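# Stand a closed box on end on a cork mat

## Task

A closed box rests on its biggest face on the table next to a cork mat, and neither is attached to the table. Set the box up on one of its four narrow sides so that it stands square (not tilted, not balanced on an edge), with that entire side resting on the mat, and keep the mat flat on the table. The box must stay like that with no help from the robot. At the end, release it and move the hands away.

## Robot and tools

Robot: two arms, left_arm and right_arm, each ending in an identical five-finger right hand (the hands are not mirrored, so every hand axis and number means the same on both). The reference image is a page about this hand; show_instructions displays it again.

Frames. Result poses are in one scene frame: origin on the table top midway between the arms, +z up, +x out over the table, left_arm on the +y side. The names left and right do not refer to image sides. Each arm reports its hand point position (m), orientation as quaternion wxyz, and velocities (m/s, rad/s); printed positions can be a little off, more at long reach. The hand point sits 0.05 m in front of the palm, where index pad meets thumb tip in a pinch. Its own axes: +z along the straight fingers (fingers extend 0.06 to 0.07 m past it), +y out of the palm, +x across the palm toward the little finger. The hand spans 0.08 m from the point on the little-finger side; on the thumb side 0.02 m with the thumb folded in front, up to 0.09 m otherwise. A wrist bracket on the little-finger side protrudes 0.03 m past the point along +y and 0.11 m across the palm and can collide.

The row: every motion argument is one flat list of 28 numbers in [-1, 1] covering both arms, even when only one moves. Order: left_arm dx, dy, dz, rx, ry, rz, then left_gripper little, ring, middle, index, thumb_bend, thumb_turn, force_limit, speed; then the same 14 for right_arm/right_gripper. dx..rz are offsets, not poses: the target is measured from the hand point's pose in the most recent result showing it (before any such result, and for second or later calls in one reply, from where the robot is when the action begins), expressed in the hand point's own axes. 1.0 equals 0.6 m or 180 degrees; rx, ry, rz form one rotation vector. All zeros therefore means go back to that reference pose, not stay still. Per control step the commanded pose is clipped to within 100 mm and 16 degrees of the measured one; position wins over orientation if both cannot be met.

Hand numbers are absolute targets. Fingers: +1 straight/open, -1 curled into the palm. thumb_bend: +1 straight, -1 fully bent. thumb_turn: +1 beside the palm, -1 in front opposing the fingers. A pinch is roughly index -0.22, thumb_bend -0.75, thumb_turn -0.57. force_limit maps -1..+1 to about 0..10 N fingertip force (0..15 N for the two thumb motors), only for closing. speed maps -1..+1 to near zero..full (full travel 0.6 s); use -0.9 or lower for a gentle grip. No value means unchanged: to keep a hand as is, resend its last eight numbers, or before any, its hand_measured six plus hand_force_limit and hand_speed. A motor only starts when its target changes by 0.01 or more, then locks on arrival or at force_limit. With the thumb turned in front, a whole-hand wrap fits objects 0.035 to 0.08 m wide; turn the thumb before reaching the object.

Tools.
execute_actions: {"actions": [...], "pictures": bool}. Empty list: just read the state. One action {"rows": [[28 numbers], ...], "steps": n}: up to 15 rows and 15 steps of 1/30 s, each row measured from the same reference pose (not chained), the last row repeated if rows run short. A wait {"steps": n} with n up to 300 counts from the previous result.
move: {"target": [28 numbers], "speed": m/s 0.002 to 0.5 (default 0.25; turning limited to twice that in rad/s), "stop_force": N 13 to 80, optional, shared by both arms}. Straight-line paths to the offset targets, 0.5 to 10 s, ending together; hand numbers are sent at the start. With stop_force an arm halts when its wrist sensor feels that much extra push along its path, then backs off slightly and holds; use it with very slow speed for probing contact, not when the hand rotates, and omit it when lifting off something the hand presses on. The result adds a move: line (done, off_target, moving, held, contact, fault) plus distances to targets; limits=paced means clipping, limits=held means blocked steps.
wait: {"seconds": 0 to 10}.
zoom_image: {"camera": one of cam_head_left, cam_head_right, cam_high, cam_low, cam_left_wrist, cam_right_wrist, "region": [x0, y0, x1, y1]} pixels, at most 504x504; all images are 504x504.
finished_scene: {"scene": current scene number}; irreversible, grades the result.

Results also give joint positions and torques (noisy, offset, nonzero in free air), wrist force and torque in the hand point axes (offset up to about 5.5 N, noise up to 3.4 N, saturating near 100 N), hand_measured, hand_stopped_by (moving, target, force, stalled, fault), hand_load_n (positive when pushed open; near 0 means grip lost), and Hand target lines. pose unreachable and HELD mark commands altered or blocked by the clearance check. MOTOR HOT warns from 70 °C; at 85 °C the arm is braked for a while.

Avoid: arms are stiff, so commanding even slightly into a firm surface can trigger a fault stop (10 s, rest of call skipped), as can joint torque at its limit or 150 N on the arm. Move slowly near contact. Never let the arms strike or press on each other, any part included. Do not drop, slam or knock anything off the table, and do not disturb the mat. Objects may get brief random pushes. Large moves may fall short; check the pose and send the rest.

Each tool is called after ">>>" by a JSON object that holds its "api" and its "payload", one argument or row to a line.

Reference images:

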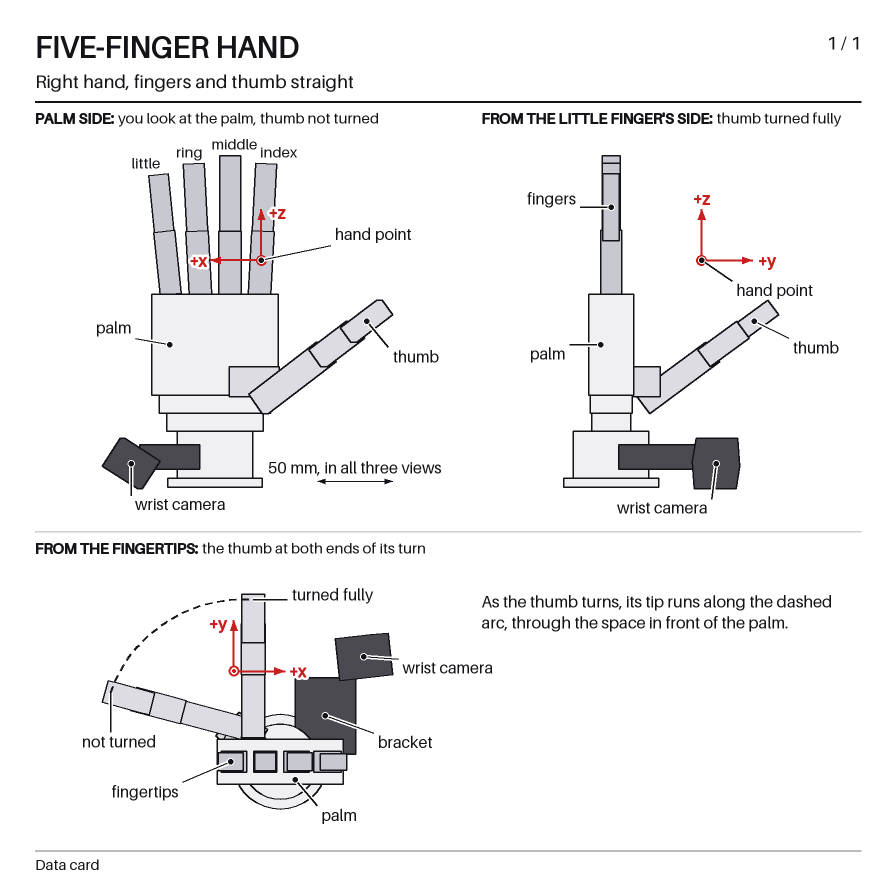

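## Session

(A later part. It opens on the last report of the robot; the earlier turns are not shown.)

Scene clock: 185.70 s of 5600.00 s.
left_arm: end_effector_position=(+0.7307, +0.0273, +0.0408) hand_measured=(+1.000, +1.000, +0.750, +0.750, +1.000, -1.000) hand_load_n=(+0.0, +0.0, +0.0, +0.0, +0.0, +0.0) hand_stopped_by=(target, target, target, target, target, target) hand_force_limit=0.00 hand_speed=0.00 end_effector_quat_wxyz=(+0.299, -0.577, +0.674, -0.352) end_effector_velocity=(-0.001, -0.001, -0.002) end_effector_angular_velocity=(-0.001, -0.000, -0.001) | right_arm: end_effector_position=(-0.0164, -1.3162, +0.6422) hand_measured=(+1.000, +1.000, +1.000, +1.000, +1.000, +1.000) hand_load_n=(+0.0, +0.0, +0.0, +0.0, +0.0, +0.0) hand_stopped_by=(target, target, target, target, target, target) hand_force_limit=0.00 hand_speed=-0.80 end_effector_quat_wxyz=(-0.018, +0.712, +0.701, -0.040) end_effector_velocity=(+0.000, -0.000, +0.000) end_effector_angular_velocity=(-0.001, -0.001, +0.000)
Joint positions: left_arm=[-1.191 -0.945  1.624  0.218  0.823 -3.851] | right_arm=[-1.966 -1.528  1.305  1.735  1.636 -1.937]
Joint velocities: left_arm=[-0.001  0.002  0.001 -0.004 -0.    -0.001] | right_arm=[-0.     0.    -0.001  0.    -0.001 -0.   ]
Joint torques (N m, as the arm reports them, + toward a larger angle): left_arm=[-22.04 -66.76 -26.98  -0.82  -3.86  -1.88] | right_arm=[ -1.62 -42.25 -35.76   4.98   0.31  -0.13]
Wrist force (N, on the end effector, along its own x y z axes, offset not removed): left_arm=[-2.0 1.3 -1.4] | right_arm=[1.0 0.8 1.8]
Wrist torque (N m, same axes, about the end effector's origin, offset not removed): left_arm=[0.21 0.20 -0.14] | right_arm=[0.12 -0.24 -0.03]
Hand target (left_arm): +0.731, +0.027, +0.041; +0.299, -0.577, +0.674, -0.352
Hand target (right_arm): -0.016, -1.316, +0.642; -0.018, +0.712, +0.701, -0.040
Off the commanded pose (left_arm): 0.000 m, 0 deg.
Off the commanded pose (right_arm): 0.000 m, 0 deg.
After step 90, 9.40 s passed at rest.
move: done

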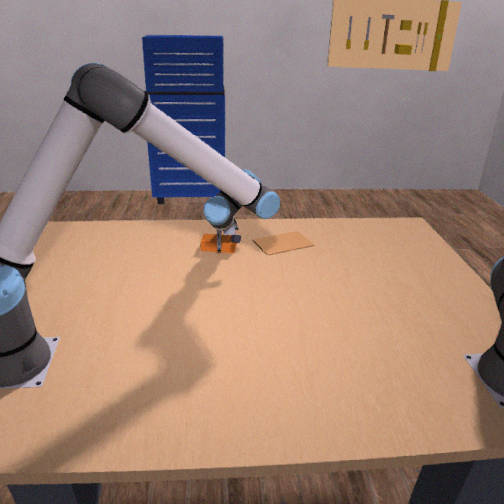

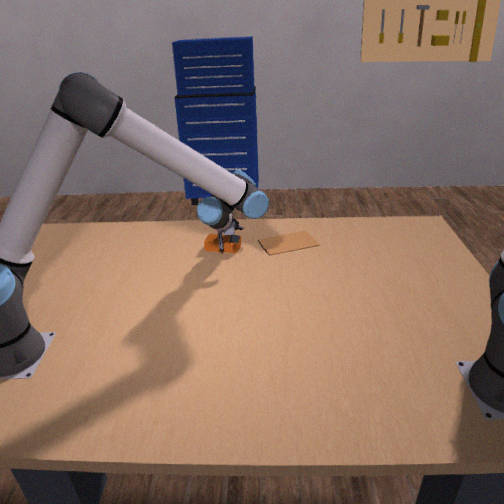

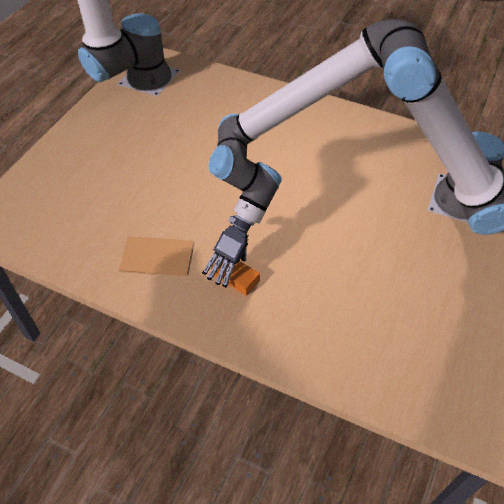

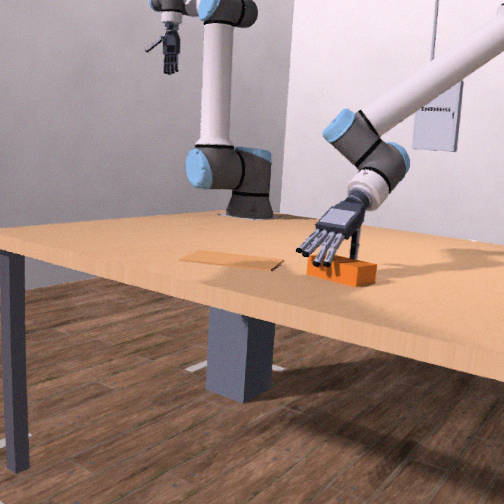

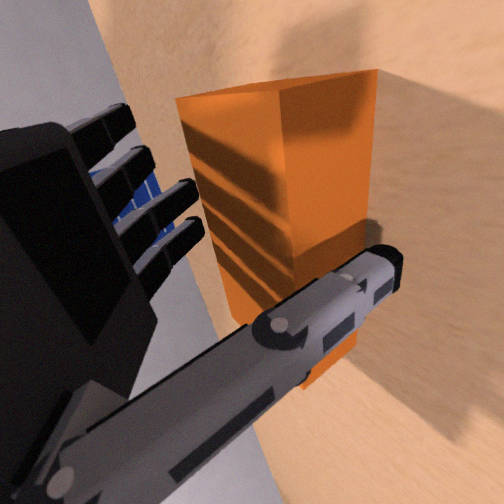

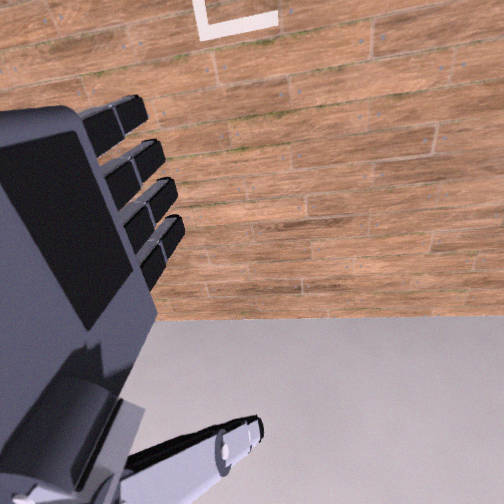

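>>> {"api": "move", "payload": {
  "target": [0,-0.004,0.0175,0,0,0,1,1,0.62,0.62,1,-1,0,-0.5, 0,0,0,0,0,0,1,1,1,1,1,1,0,-0.8],
  "speed": 0.04
}}

>>> {"api": "move", "payload": {
  "target": [0,0,0,0,0,0,1,1,-0.2,-0.2,1,-1,0.4,-0.85, 0,0,0,0,0,0,1,1,1,1,1,1,0,-0.8],
  "speed": 0.04
}}

Scene clock: 195.27 s of 5600.00 s.
left_arm: end_effector_position=(+0.7403, +0.0258, +0.0368) hand_measured=(+1.000, +1.000, +0.620, +0.620, +1.000, -1.000) hand_load_n=(+0.0, +0.0, +0.0, +0.0, +0.0, +0.0) hand_stopped_by=(target, target, target, target, target, target) hand_force_limit=0.00 hand_speed=-0.50 end_effector_quat_wxyz=(+0.299, -0.577, +0.674, -0.352) end_effector_velocity=(+0.002, -0.001, +0.000) end_effector_angular_velocity=(-0.002, -0.001, +0.000) | right_arm: end_effector_position=(-0.0164, -1.3162, +0.6422) hand_measured=(+1.000, +1.000, +1.000, +1.000, +1.000, +1.000) hand_load_n=(+0.0, +0.0, +0.0, +0.0, +0.0, +0.0) hand_stopped_by=(target, target, target, target, target, target) hand_force_limit=0.00 hand_speed=-0.80 end_effector_quat_wxyz=(-0.018, +0.712, +0.701, -0.040) end_effector_velocity=(+0.000, +0.000, +0.000) end_effector_angular_velocity=(-0.001, -0.001, -0.001)
Joint positions: left_arm=[-1.18  -0.933  1.61   0.213  0.83  -3.839] | right_arm=[-1.966 -1.528  1.305  1.735  1.636 -1.937]
Joint velocities: left_arm=[ 0.002  0.002 -0.003 -0.001  0.001  0.002] | right_arm=[-0.    -0.001 -0.     0.    -0.001  0.001]
Joint torques (N m, as the arm reports them, + toward a larger angle): left_arm=[ 20.07 -68.53 -38.21  -0.59   2.09   2.93] | right_arm=[ -2.59 -41.01 -35.75   4.96   0.39  -0.21]
Wrist force (N, on the end effector, along its own x y z axes, offset not removed): left_arm=[-1.6 1.0 0.8] | right_arm=[0.3 0.4 1.3]
Wrist torque (N m, same axes, about the end effector's origin, offset not removed): left_arm=[0.00 0.18 -0.03] | right_arm=[0.16 -0.16 -0.07]
Hand target (left_arm): +0.741, +0.026, +0.037; +0.299, -0.577, +0.674, -0.352
Hand target (right_arm): -0.016, -1.316, +0.642; -0.018, +0.712, +0.701, -0.040
Off the commanded pose (left_arm): 0.000 m, 0 deg.
Off the commanded pose (right_arm): 0.000 m, 0 deg.
After step 90, 5.77 s passed at rest.
move: done

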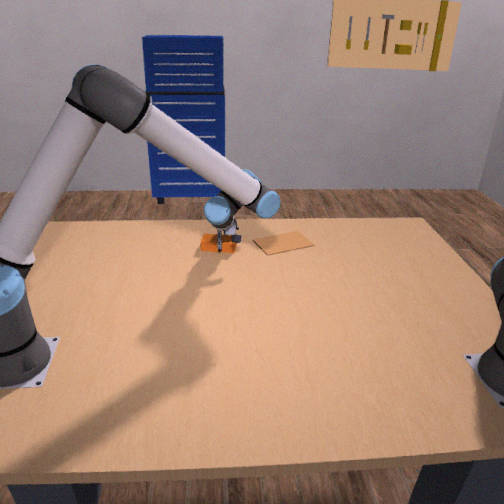

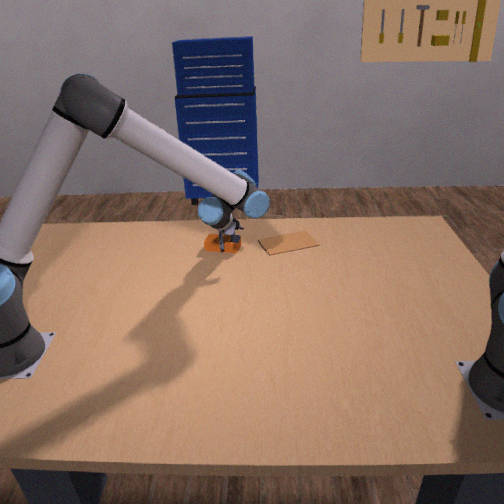

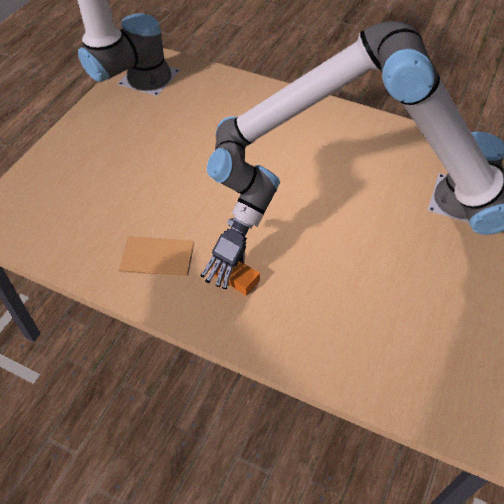

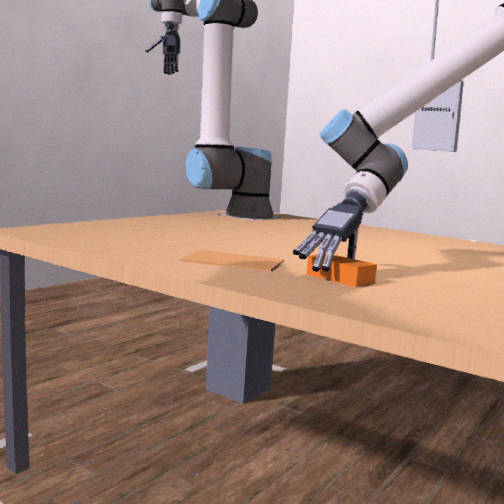

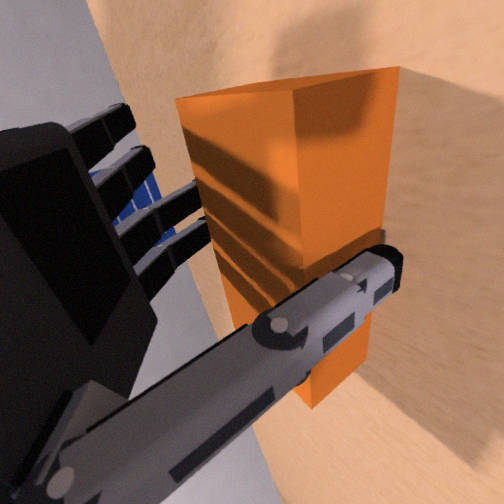

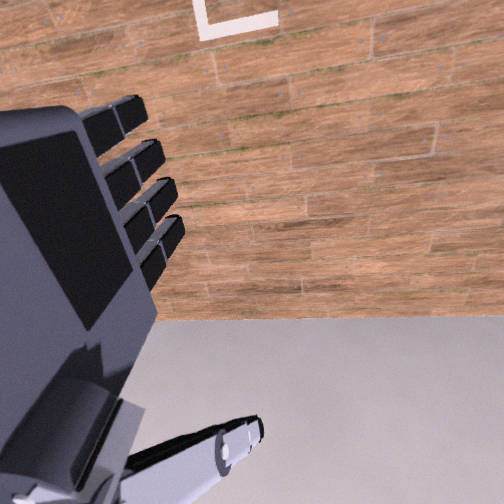

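Scene clock: 197.37 s of 5600.00 s.
left_arm: end_effector_position=(+0.7403, +0.0258, +0.0368) hand_measured=(+1.000, +1.000, +0.166, +0.164, +1.002, -1.000) hand_load_n=(+0.0, +0.0, +9.0, +7.0, +2.0, -0.5) hand_stopped_by=(target, target, force, force, target, target) hand_force_limit=0.40 hand_speed=-0.85 end_effector_quat_wxyz=(+0.299, -0.577, +0.674, -0.352) end_effector_velocity=(+0.000, +0.000, +0.001) end_effector_angular_velocity=(-0.000, -0.000, +0.000) | right_arm: end_effector_position=(-0.0164, -1.3162, +0.6422) hand_measured=(+1.000, +1.000, +1.000, +1.000, +1.000, +1.000) hand_load_n=(+0.0, +0.0, +0.0, +0.0, +0.0, +0.0) hand_stopped_by=(target, target, target, target, target, target) hand_force_limit=0.00 hand_speed=-0.80 end_effector_quat_wxyz=(-0.018, +0.712, +0.701, -0.040) end_effector_velocity=(-0.000, +0.000, +0.000) end_effector_angular_velocity=(-0.000, +0.000, -0.000)
Joint positions: left_arm=[-1.18  -0.933  1.61   0.213  0.83  -3.839] | right_arm=[-1.966 -1.528  1.305  1.735  1.636 -1.937]
Joint velocities: left_arm=[ 0.    -0.001  0.     0.    -0.     0.   ] | right_arm=[ 0. -0.  0. -0.  0.  0.]
Joint torques (N m, as the arm reports them, + toward a larger angle): left_arm=[-20.43 -87.92 -26.53   5.6   -3.28  -1.8 ] | right_arm=[ -3.21 -42.33 -36.3    4.99   0.26  -0.25]
Wrist force (N, on the end effector, along its own x y z axes, offset not removed): left_arm=[-3.8 2.2 1.5] | right_arm=[-0.4 -0.3 2.8]
Wrist torque (N m, same axes, about the end effector's origin, offset not removed): left_arm=[0.11 0.40 -0.20] | right_arm=[-0.10 -0.02 -0.20]
Hand target (left_arm): +0.740, +0.026, +0.037; +0.299, -0.577, +0.674, -0.352
Hand target (right_arm): -0.016, -1.316, +0.642; -0.018, +0.712, +0.701, -0.040
Off the commanded pose (left_arm): 0.000 m, 0 deg.
Off the commanded pose (right_arm): 0.000 m, 0 deg.
move: done

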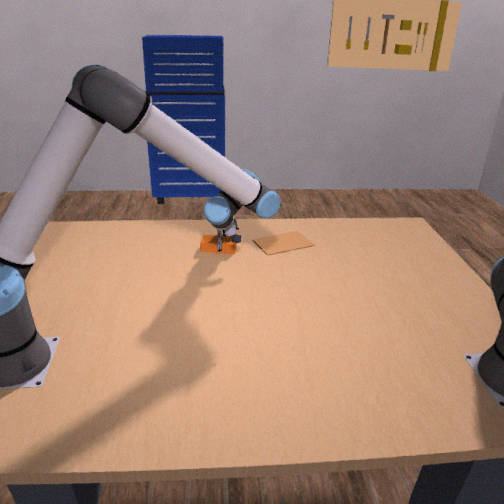

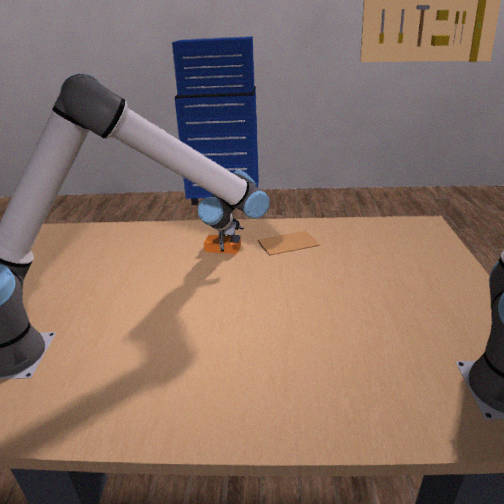

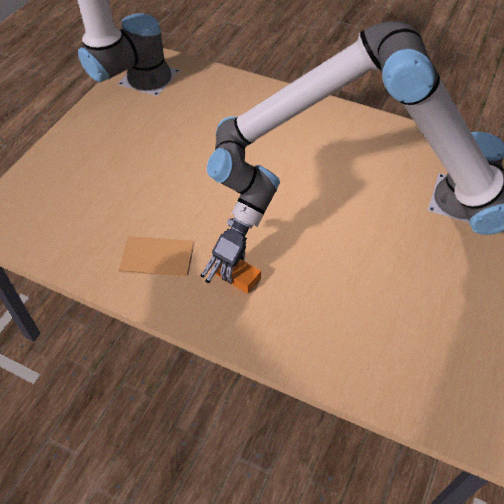

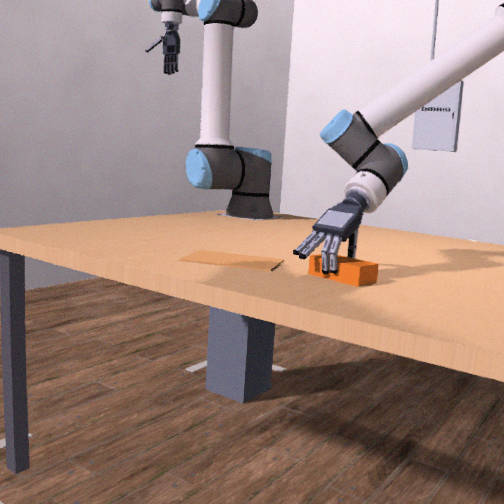

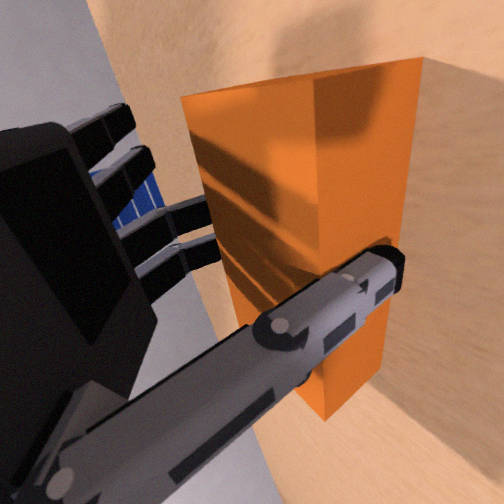

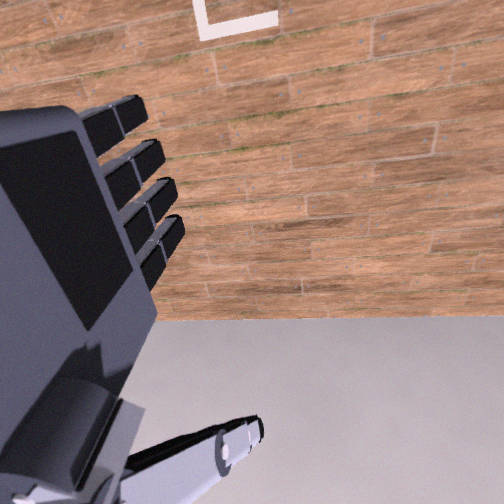

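>>> {"api": "move", "payload": {
  "target": [0,-0.1638,-0.1148,0,0,0,1,1,-0.2,-0.2,1,-1,0.4,-0.85, 0,0,0,0,0,0,1,1,1,1,1,1,0,-0.8],
  "speed": 0.1
}}

Scene clock: 203.17 s of 5600.00 s.
left_arm: end_effector_position=(+0.7404, +0.0263, +0.1567) hand_measured=(+1.000, +1.000, +0.166, +0.164, +1.002, -1.000) hand_load_n=(+0.0, +0.0, +9.0, +7.0, +2.0, -0.5) hand_stopped_by=(target, target, force, force, target, target) hand_force_limit=0.40 hand_speed=-0.85 end_effector_quat_wxyz=(+0.299, -0.577, +0.674, -0.352) end_effector_velocity=(-0.000, +0.000, +0.001) end_effector_angular_velocity=(+0.002, +0.001, +0.000) | right_arm: end_effector_position=(-0.0164, -1.3162, +0.6422) hand_measured=(+1.000, +1.000, +1.000, +1.000, +1.000, +1.000) hand_load_n=(+0.0, +0.0, +0.0, +0.0, +0.0, +0.0) hand_stopped_by=(target, target, target, target, target, target) hand_force_limit=0.00 hand_speed=-0.80 end_effector_quat_wxyz=(-0.018, +0.712, +0.701, -0.040) end_effector_velocity=(+0.000, +0.001, +0.001) end_effector_angular_velocity=(-0.001, +0.001, +0.000)
Joint positions: left_arm=[-1.179 -1.042  1.544  0.387  0.83  -3.839] | right_arm=[-1.966 -1.528  1.305  1.735  1.636 -1.937]
Joint velocities: left_arm=[ 0.     0.    -0.002  0.004 -0.    -0.   ] | right_arm=[ 0.    -0.001 -0.001  0.     0.001 -0.   ]
Joint torques (N m, as the arm reports them, + toward a larger angle): left_arm=[ 15.84 -85.97 -44.26   6.15   1.29  -1.54] | right_arm=[ -1.92 -41.52 -36.2    5.14   0.27  -0.15]
Wrist force (N, on the end effector, along its own x y z axes, offset not removed): left_arm=[-1.8 1.3 1.5] | right_arm=[-0.2 1.1 2.3]
Wrist torque (N m, same axes, about the end effector's origin, offset not removed): left_arm=[-0.05 0.16 -0.15] | right_arm=[0.19 -0.06 -0.05]
Hand target (left_arm): +0.740, +0.026, +0.157; +0.299, -0.577, +0.674, -0.352
Hand target (right_arm): -0.016, -1.316, +0.642; -0.018, +0.712, +0.701, -0.040
Off the commanded pose (left_arm): 0.000 m, 0 deg.
Off the commanded pose (right_arm): 0.000 m, 0 deg.
After step 90, 1.07 s passed at rest.
move: done

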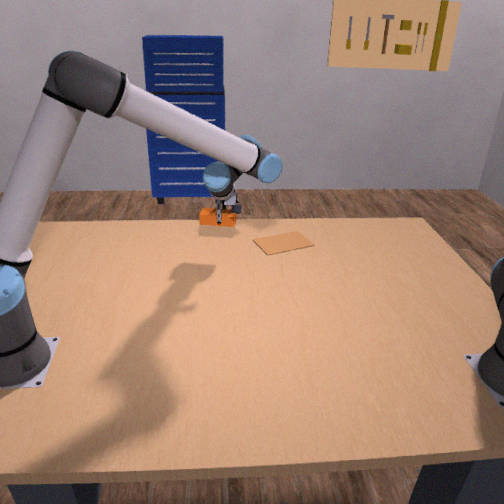

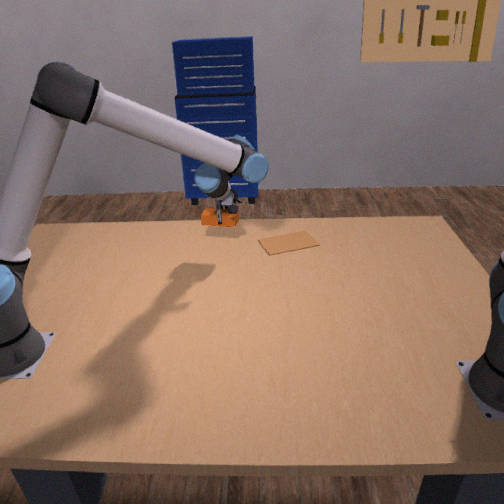

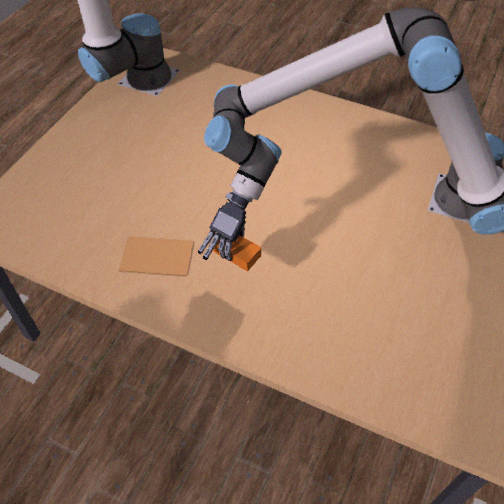

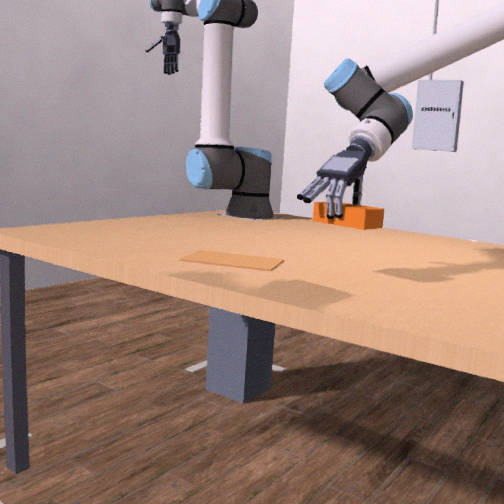

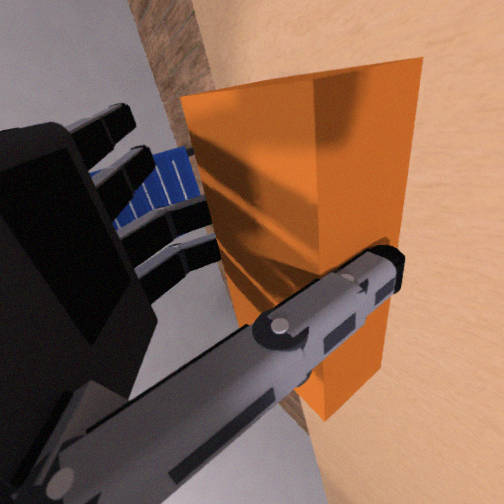

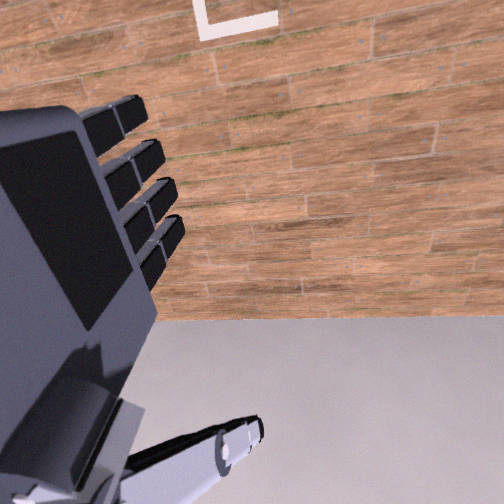

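>>> {"api": "move", "payload": {
  "target": [0.4167,-0.0483,0.1473,0,0.287,-0.4095,1,1,-0.2,-0.2,1,-1,0.4,-0.85, 0,0,0,0,0,0,1,1,1,1,1,1,0,-0.8],
  "speed": 0.25
}}

Scene clock: 217.67 s of 5600.00 s.
left_arm: end_effector_position=(+0.7897, -0.2344, +0.1304) hand_measured=(+1.000, +1.000, +0.166, +0.164, +1.002, -1.000) hand_load_n=(+0.0, +0.0, +9.0, +7.0, +2.0, +0.0) hand_stopped_by=(target, target, force, force, target, target) hand_force_limit=0.40 hand_speed=-0.85 end_effector_quat_wxyz=(+0.265, +0.656, -0.263, +0.656) end_effector_velocity=(-0.001, -0.003, -0.001) end_effector_angular_velocity=(-0.013, +0.001, -0.001) | right_arm: end_effector_position=(-0.0164, -1.3162, +0.6422) hand_measured=(+1.000, +1.000, +1.000, +1.000, +1.000, +1.000) hand_load_n=(+0.0, +0.0, +0.0, +0.0, +0.0, +0.0) hand_stopped_by=(target, target, target, target, target, target) hand_force_limit=0.00 hand_speed=-0.80 end_effector_quat_wxyz=(-0.018, +0.712, +0.701, -0.040) end_effector_velocity=(+0.000, +0.000, +0.000) end_effector_angular_velocity=(+0.000, +0.000, +0.001)
Joint positions: left_arm=[-1.099 -0.912  1.65  -0.74   1.292 -4.713] | right_arm=[-1.966 -1.528  1.305  1.735  1.636 -1.937]
Joint velocities: left_arm=[-0.002  0.005 -0.001 -0.012 -0.001 -0.008] | right_arm=[-0.     0.    -0.001  0.001  0.    -0.001]
Joint torques (N m, as the arm reports them, + toward a larger angle): left_arm=[-19.3  -68.29 -42.64  -5.23  -2.63  -1.76] | right_arm=[ -2.87 -41.75 -35.02   5.08   0.24  -0.22]
Wrist force (N, on the end effector, along its own x y z axes, offset not removed): left_arm=[-2.0 1.2 2.1] | right_arm=[1.7 0.5 2.3]
Wrist torque (N m, same axes, about the end effector's origin, offset not removed): left_arm=[-0.09 0.01 0.01] | right_arm=[0.08 -0.35 0.03]
Hand target (left_arm): +0.790, -0.235, +0.130; +0.265, +0.655, -0.263, +0.656
Hand target (right_arm): -0.016, -1.316, +0.642; -0.018, +0.712, +0.701, -0.040
Off the commanded pose (left_arm): 0.000 m, 0 deg.
Off the commanded pose (right_arm): 0.000 m, 0 deg.
After step 90, 7.80 s passed at rest.
move: done

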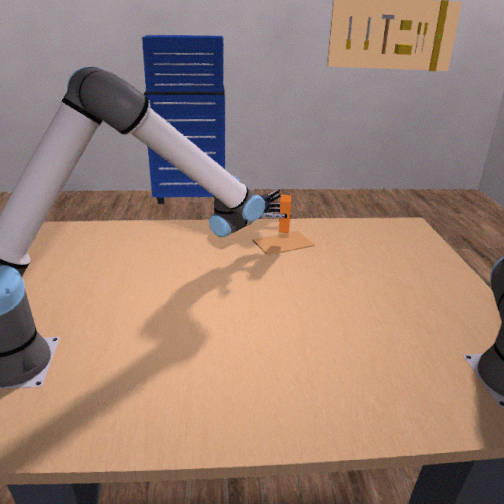

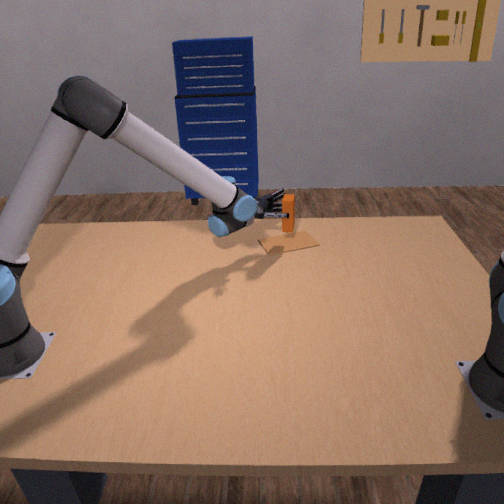

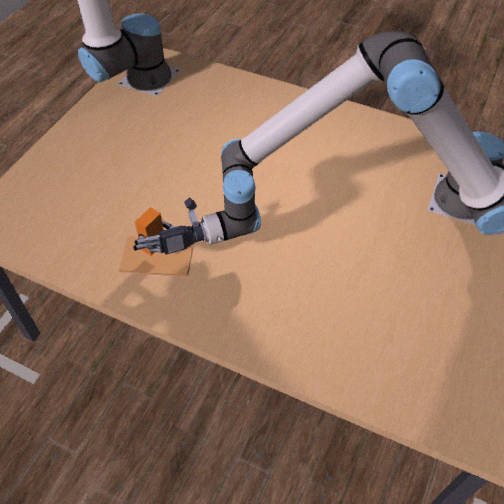

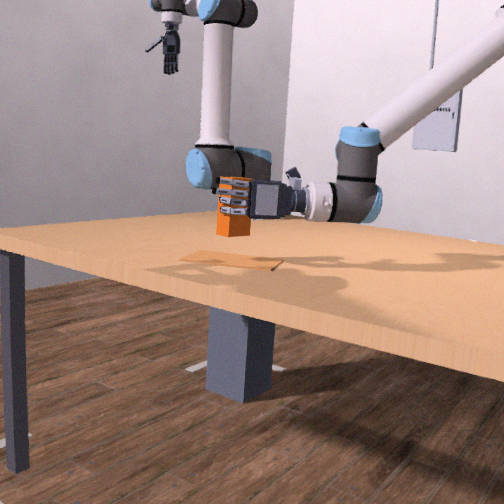

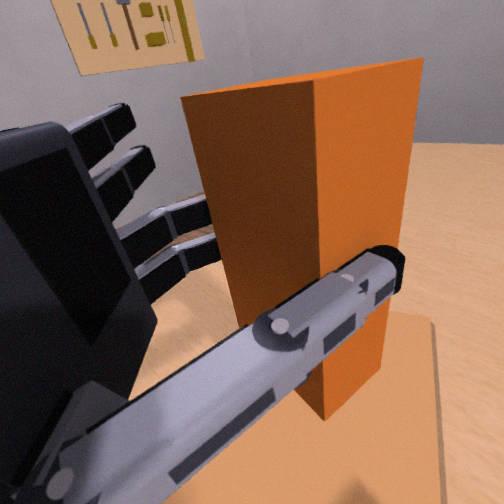

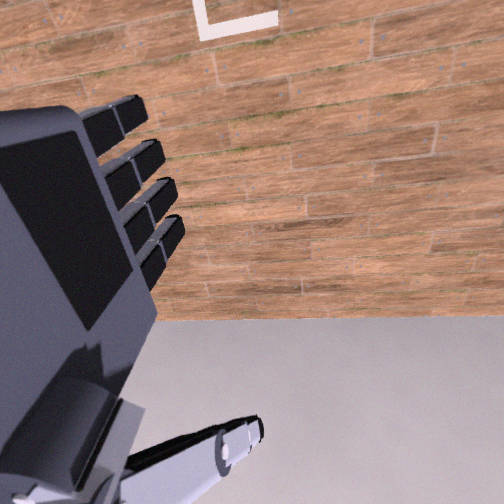

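>>> {"api": "move", "payload": {
  "target": [-0.085,0,0,0,0,0,1,1,-0.2,-0.2,1,-1,0.4,-0.85, 0,0,0,0,0,0,1,1,1,1,1,1,0,-0.8],
  "speed": 0.08
}}

>>> {"api": "zoom_image", "payload": {
  "camera": "cam_low",
  "region": [160, 170, 320, 290]
}}

>>> {"api": "zoom_image", "payload": {
  "camera": "cam_head_left",
  "region": [240, 190, 330, 265]
}}

Scene clock: 223.93 s of 5600.00 s.
left_arm: end_effector_position=(+0.7896, -0.2345, +0.0796) hand_measured=(+1.000, +1.000, +0.166, +0.164, +1.002, -1.000) hand_load_n=(+0.0, +0.0, +9.0, +7.0, +2.0, +0.0) hand_stopped_by=(target, target, force, force, target, target) hand_force_limit=0.40 hand_speed=-0.85 end_effector_quat_wxyz=(+0.265, +0.656, -0.263, +0.656) end_effector_velocity=(+0.001, +0.000, -0.001) end_effector_angular_velocity=(-0.000, -0.001, +0.001) | right_arm: end_effector_position=(-0.0164, -1.3162, +0.6422) hand_measured=(+1.000, +1.000, +1.000, +1.000, +1.000, +1.000) hand_load_n=(+0.0, +0.0, +0.0, +0.0, +0.0, +0.0) hand_stopped_by=(target, target, target, target, target, target) hand_force_limit=0.00 hand_speed=-0.80 end_effector_quat_wxyz=(-0.018, +0.712, +0.701, -0.040) end_effector_velocity=(-0.000, -0.000, +0.000) end_effector_angular_velocity=(-0.002, +0.002, +0.001)
Joint positions: left_arm=[-1.099 -0.854  1.661 -0.809  1.292 -4.713] | right_arm=[-1.966 -1.528  1.305  1.735  1.636 -1.937]
Joint velocities: left_arm=[ 0.001  0.002  0.    -0.003 -0.     0.   ] | right_arm=[-0.    -0.001 -0.    -0.002  0.001 -0.001]
Joint torques (N m, as the arm reports them, + toward a larger angle): left_arm=[-16.78 -73.33 -28.28  -5.5    1.49   2.13] | right_arm=[ -2.43 -41.49 -35.68   4.91   0.29  -0.3 ]
Wrist force (N, on the end effector, along its own x y z axes, offset not removed): left_arm=[-2.2 1.7 0.0] | right_arm=[0.9 1.4 2.4]
Wrist torque (N m, same axes, about the end effector's origin, offset not removed): left_arm=[0.21 0.00 -0.07] | right_arm=[0.13 -0.27 -0.05]
Hand target (left_arm): +0.790, -0.234, +0.079; +0.265, +0.656, -0.263, +0.656
Hand target (right_arm): -0.016, -1.316, +0.642; -0.018, +0.712, +0.701, -0.040
Off the commanded pose (left_arm): 0.000 m, 0 deg.
Off the commanded pose (right_arm): 0.000 m, 0 deg.
After step 90, 2.13 s passed at rest.
move: done

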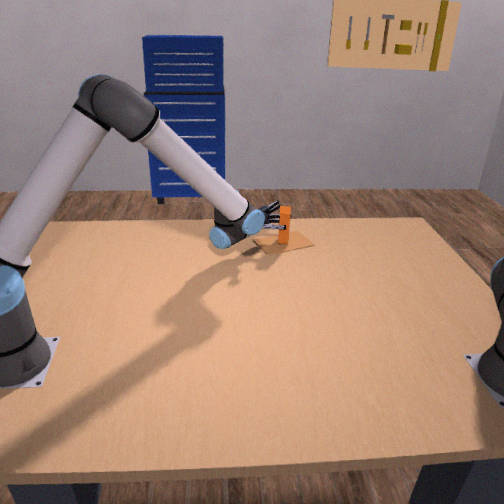

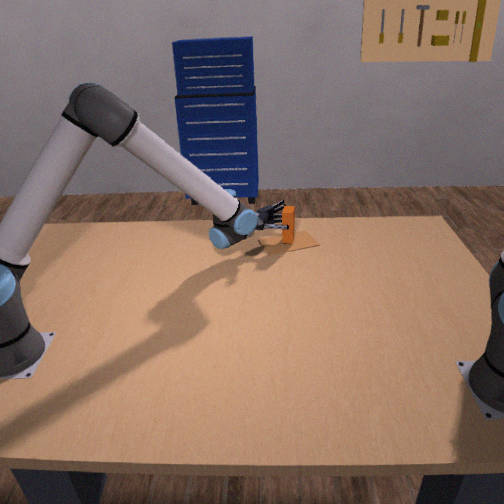

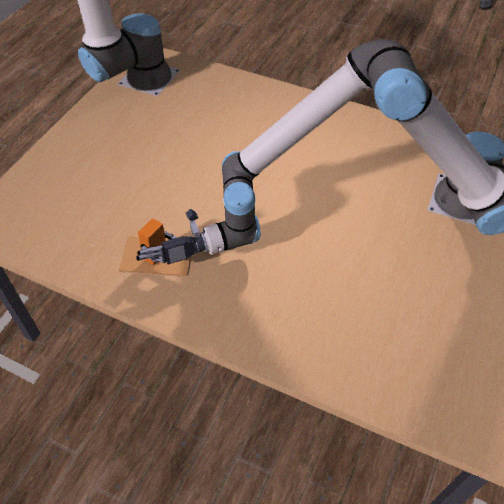

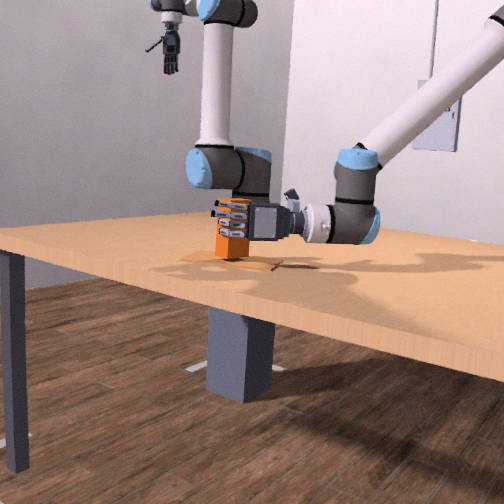

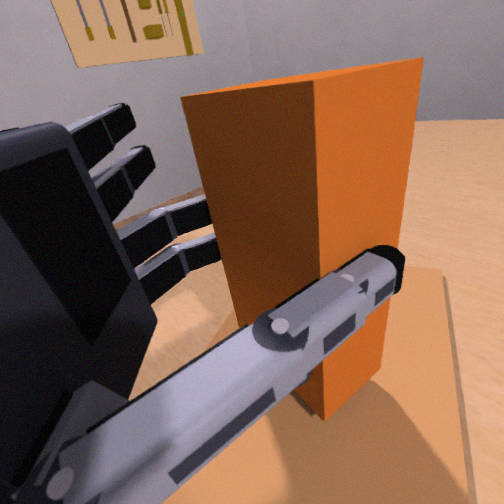

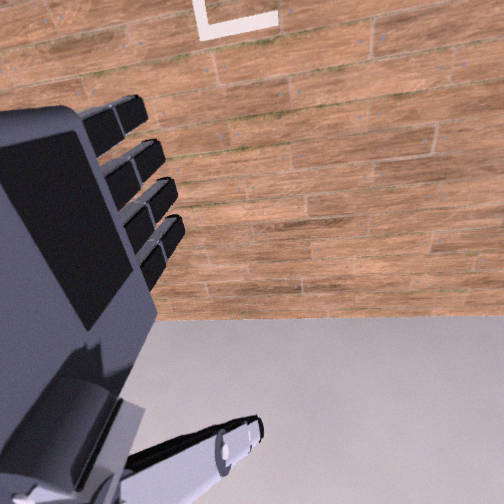

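Region (160, 170, 320, 290) of cam_low's 504x504 image, scaled by 3.150, with more detail than that image has; it fills the top 378 rows of this view, and the rest is white.

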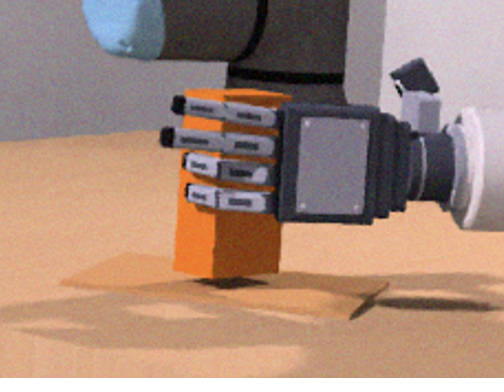

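Region (240, 190, 330, 265) of cam_head_left's 504x504 image, scaled by 5.600, with more detail than that image has.

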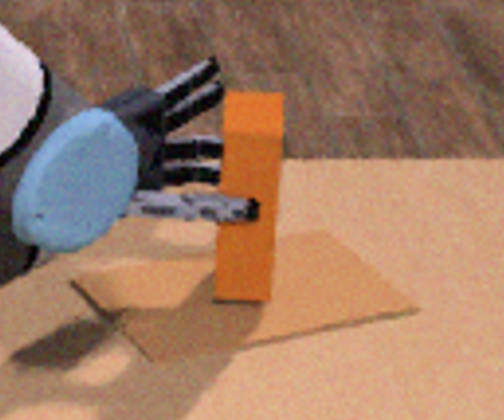

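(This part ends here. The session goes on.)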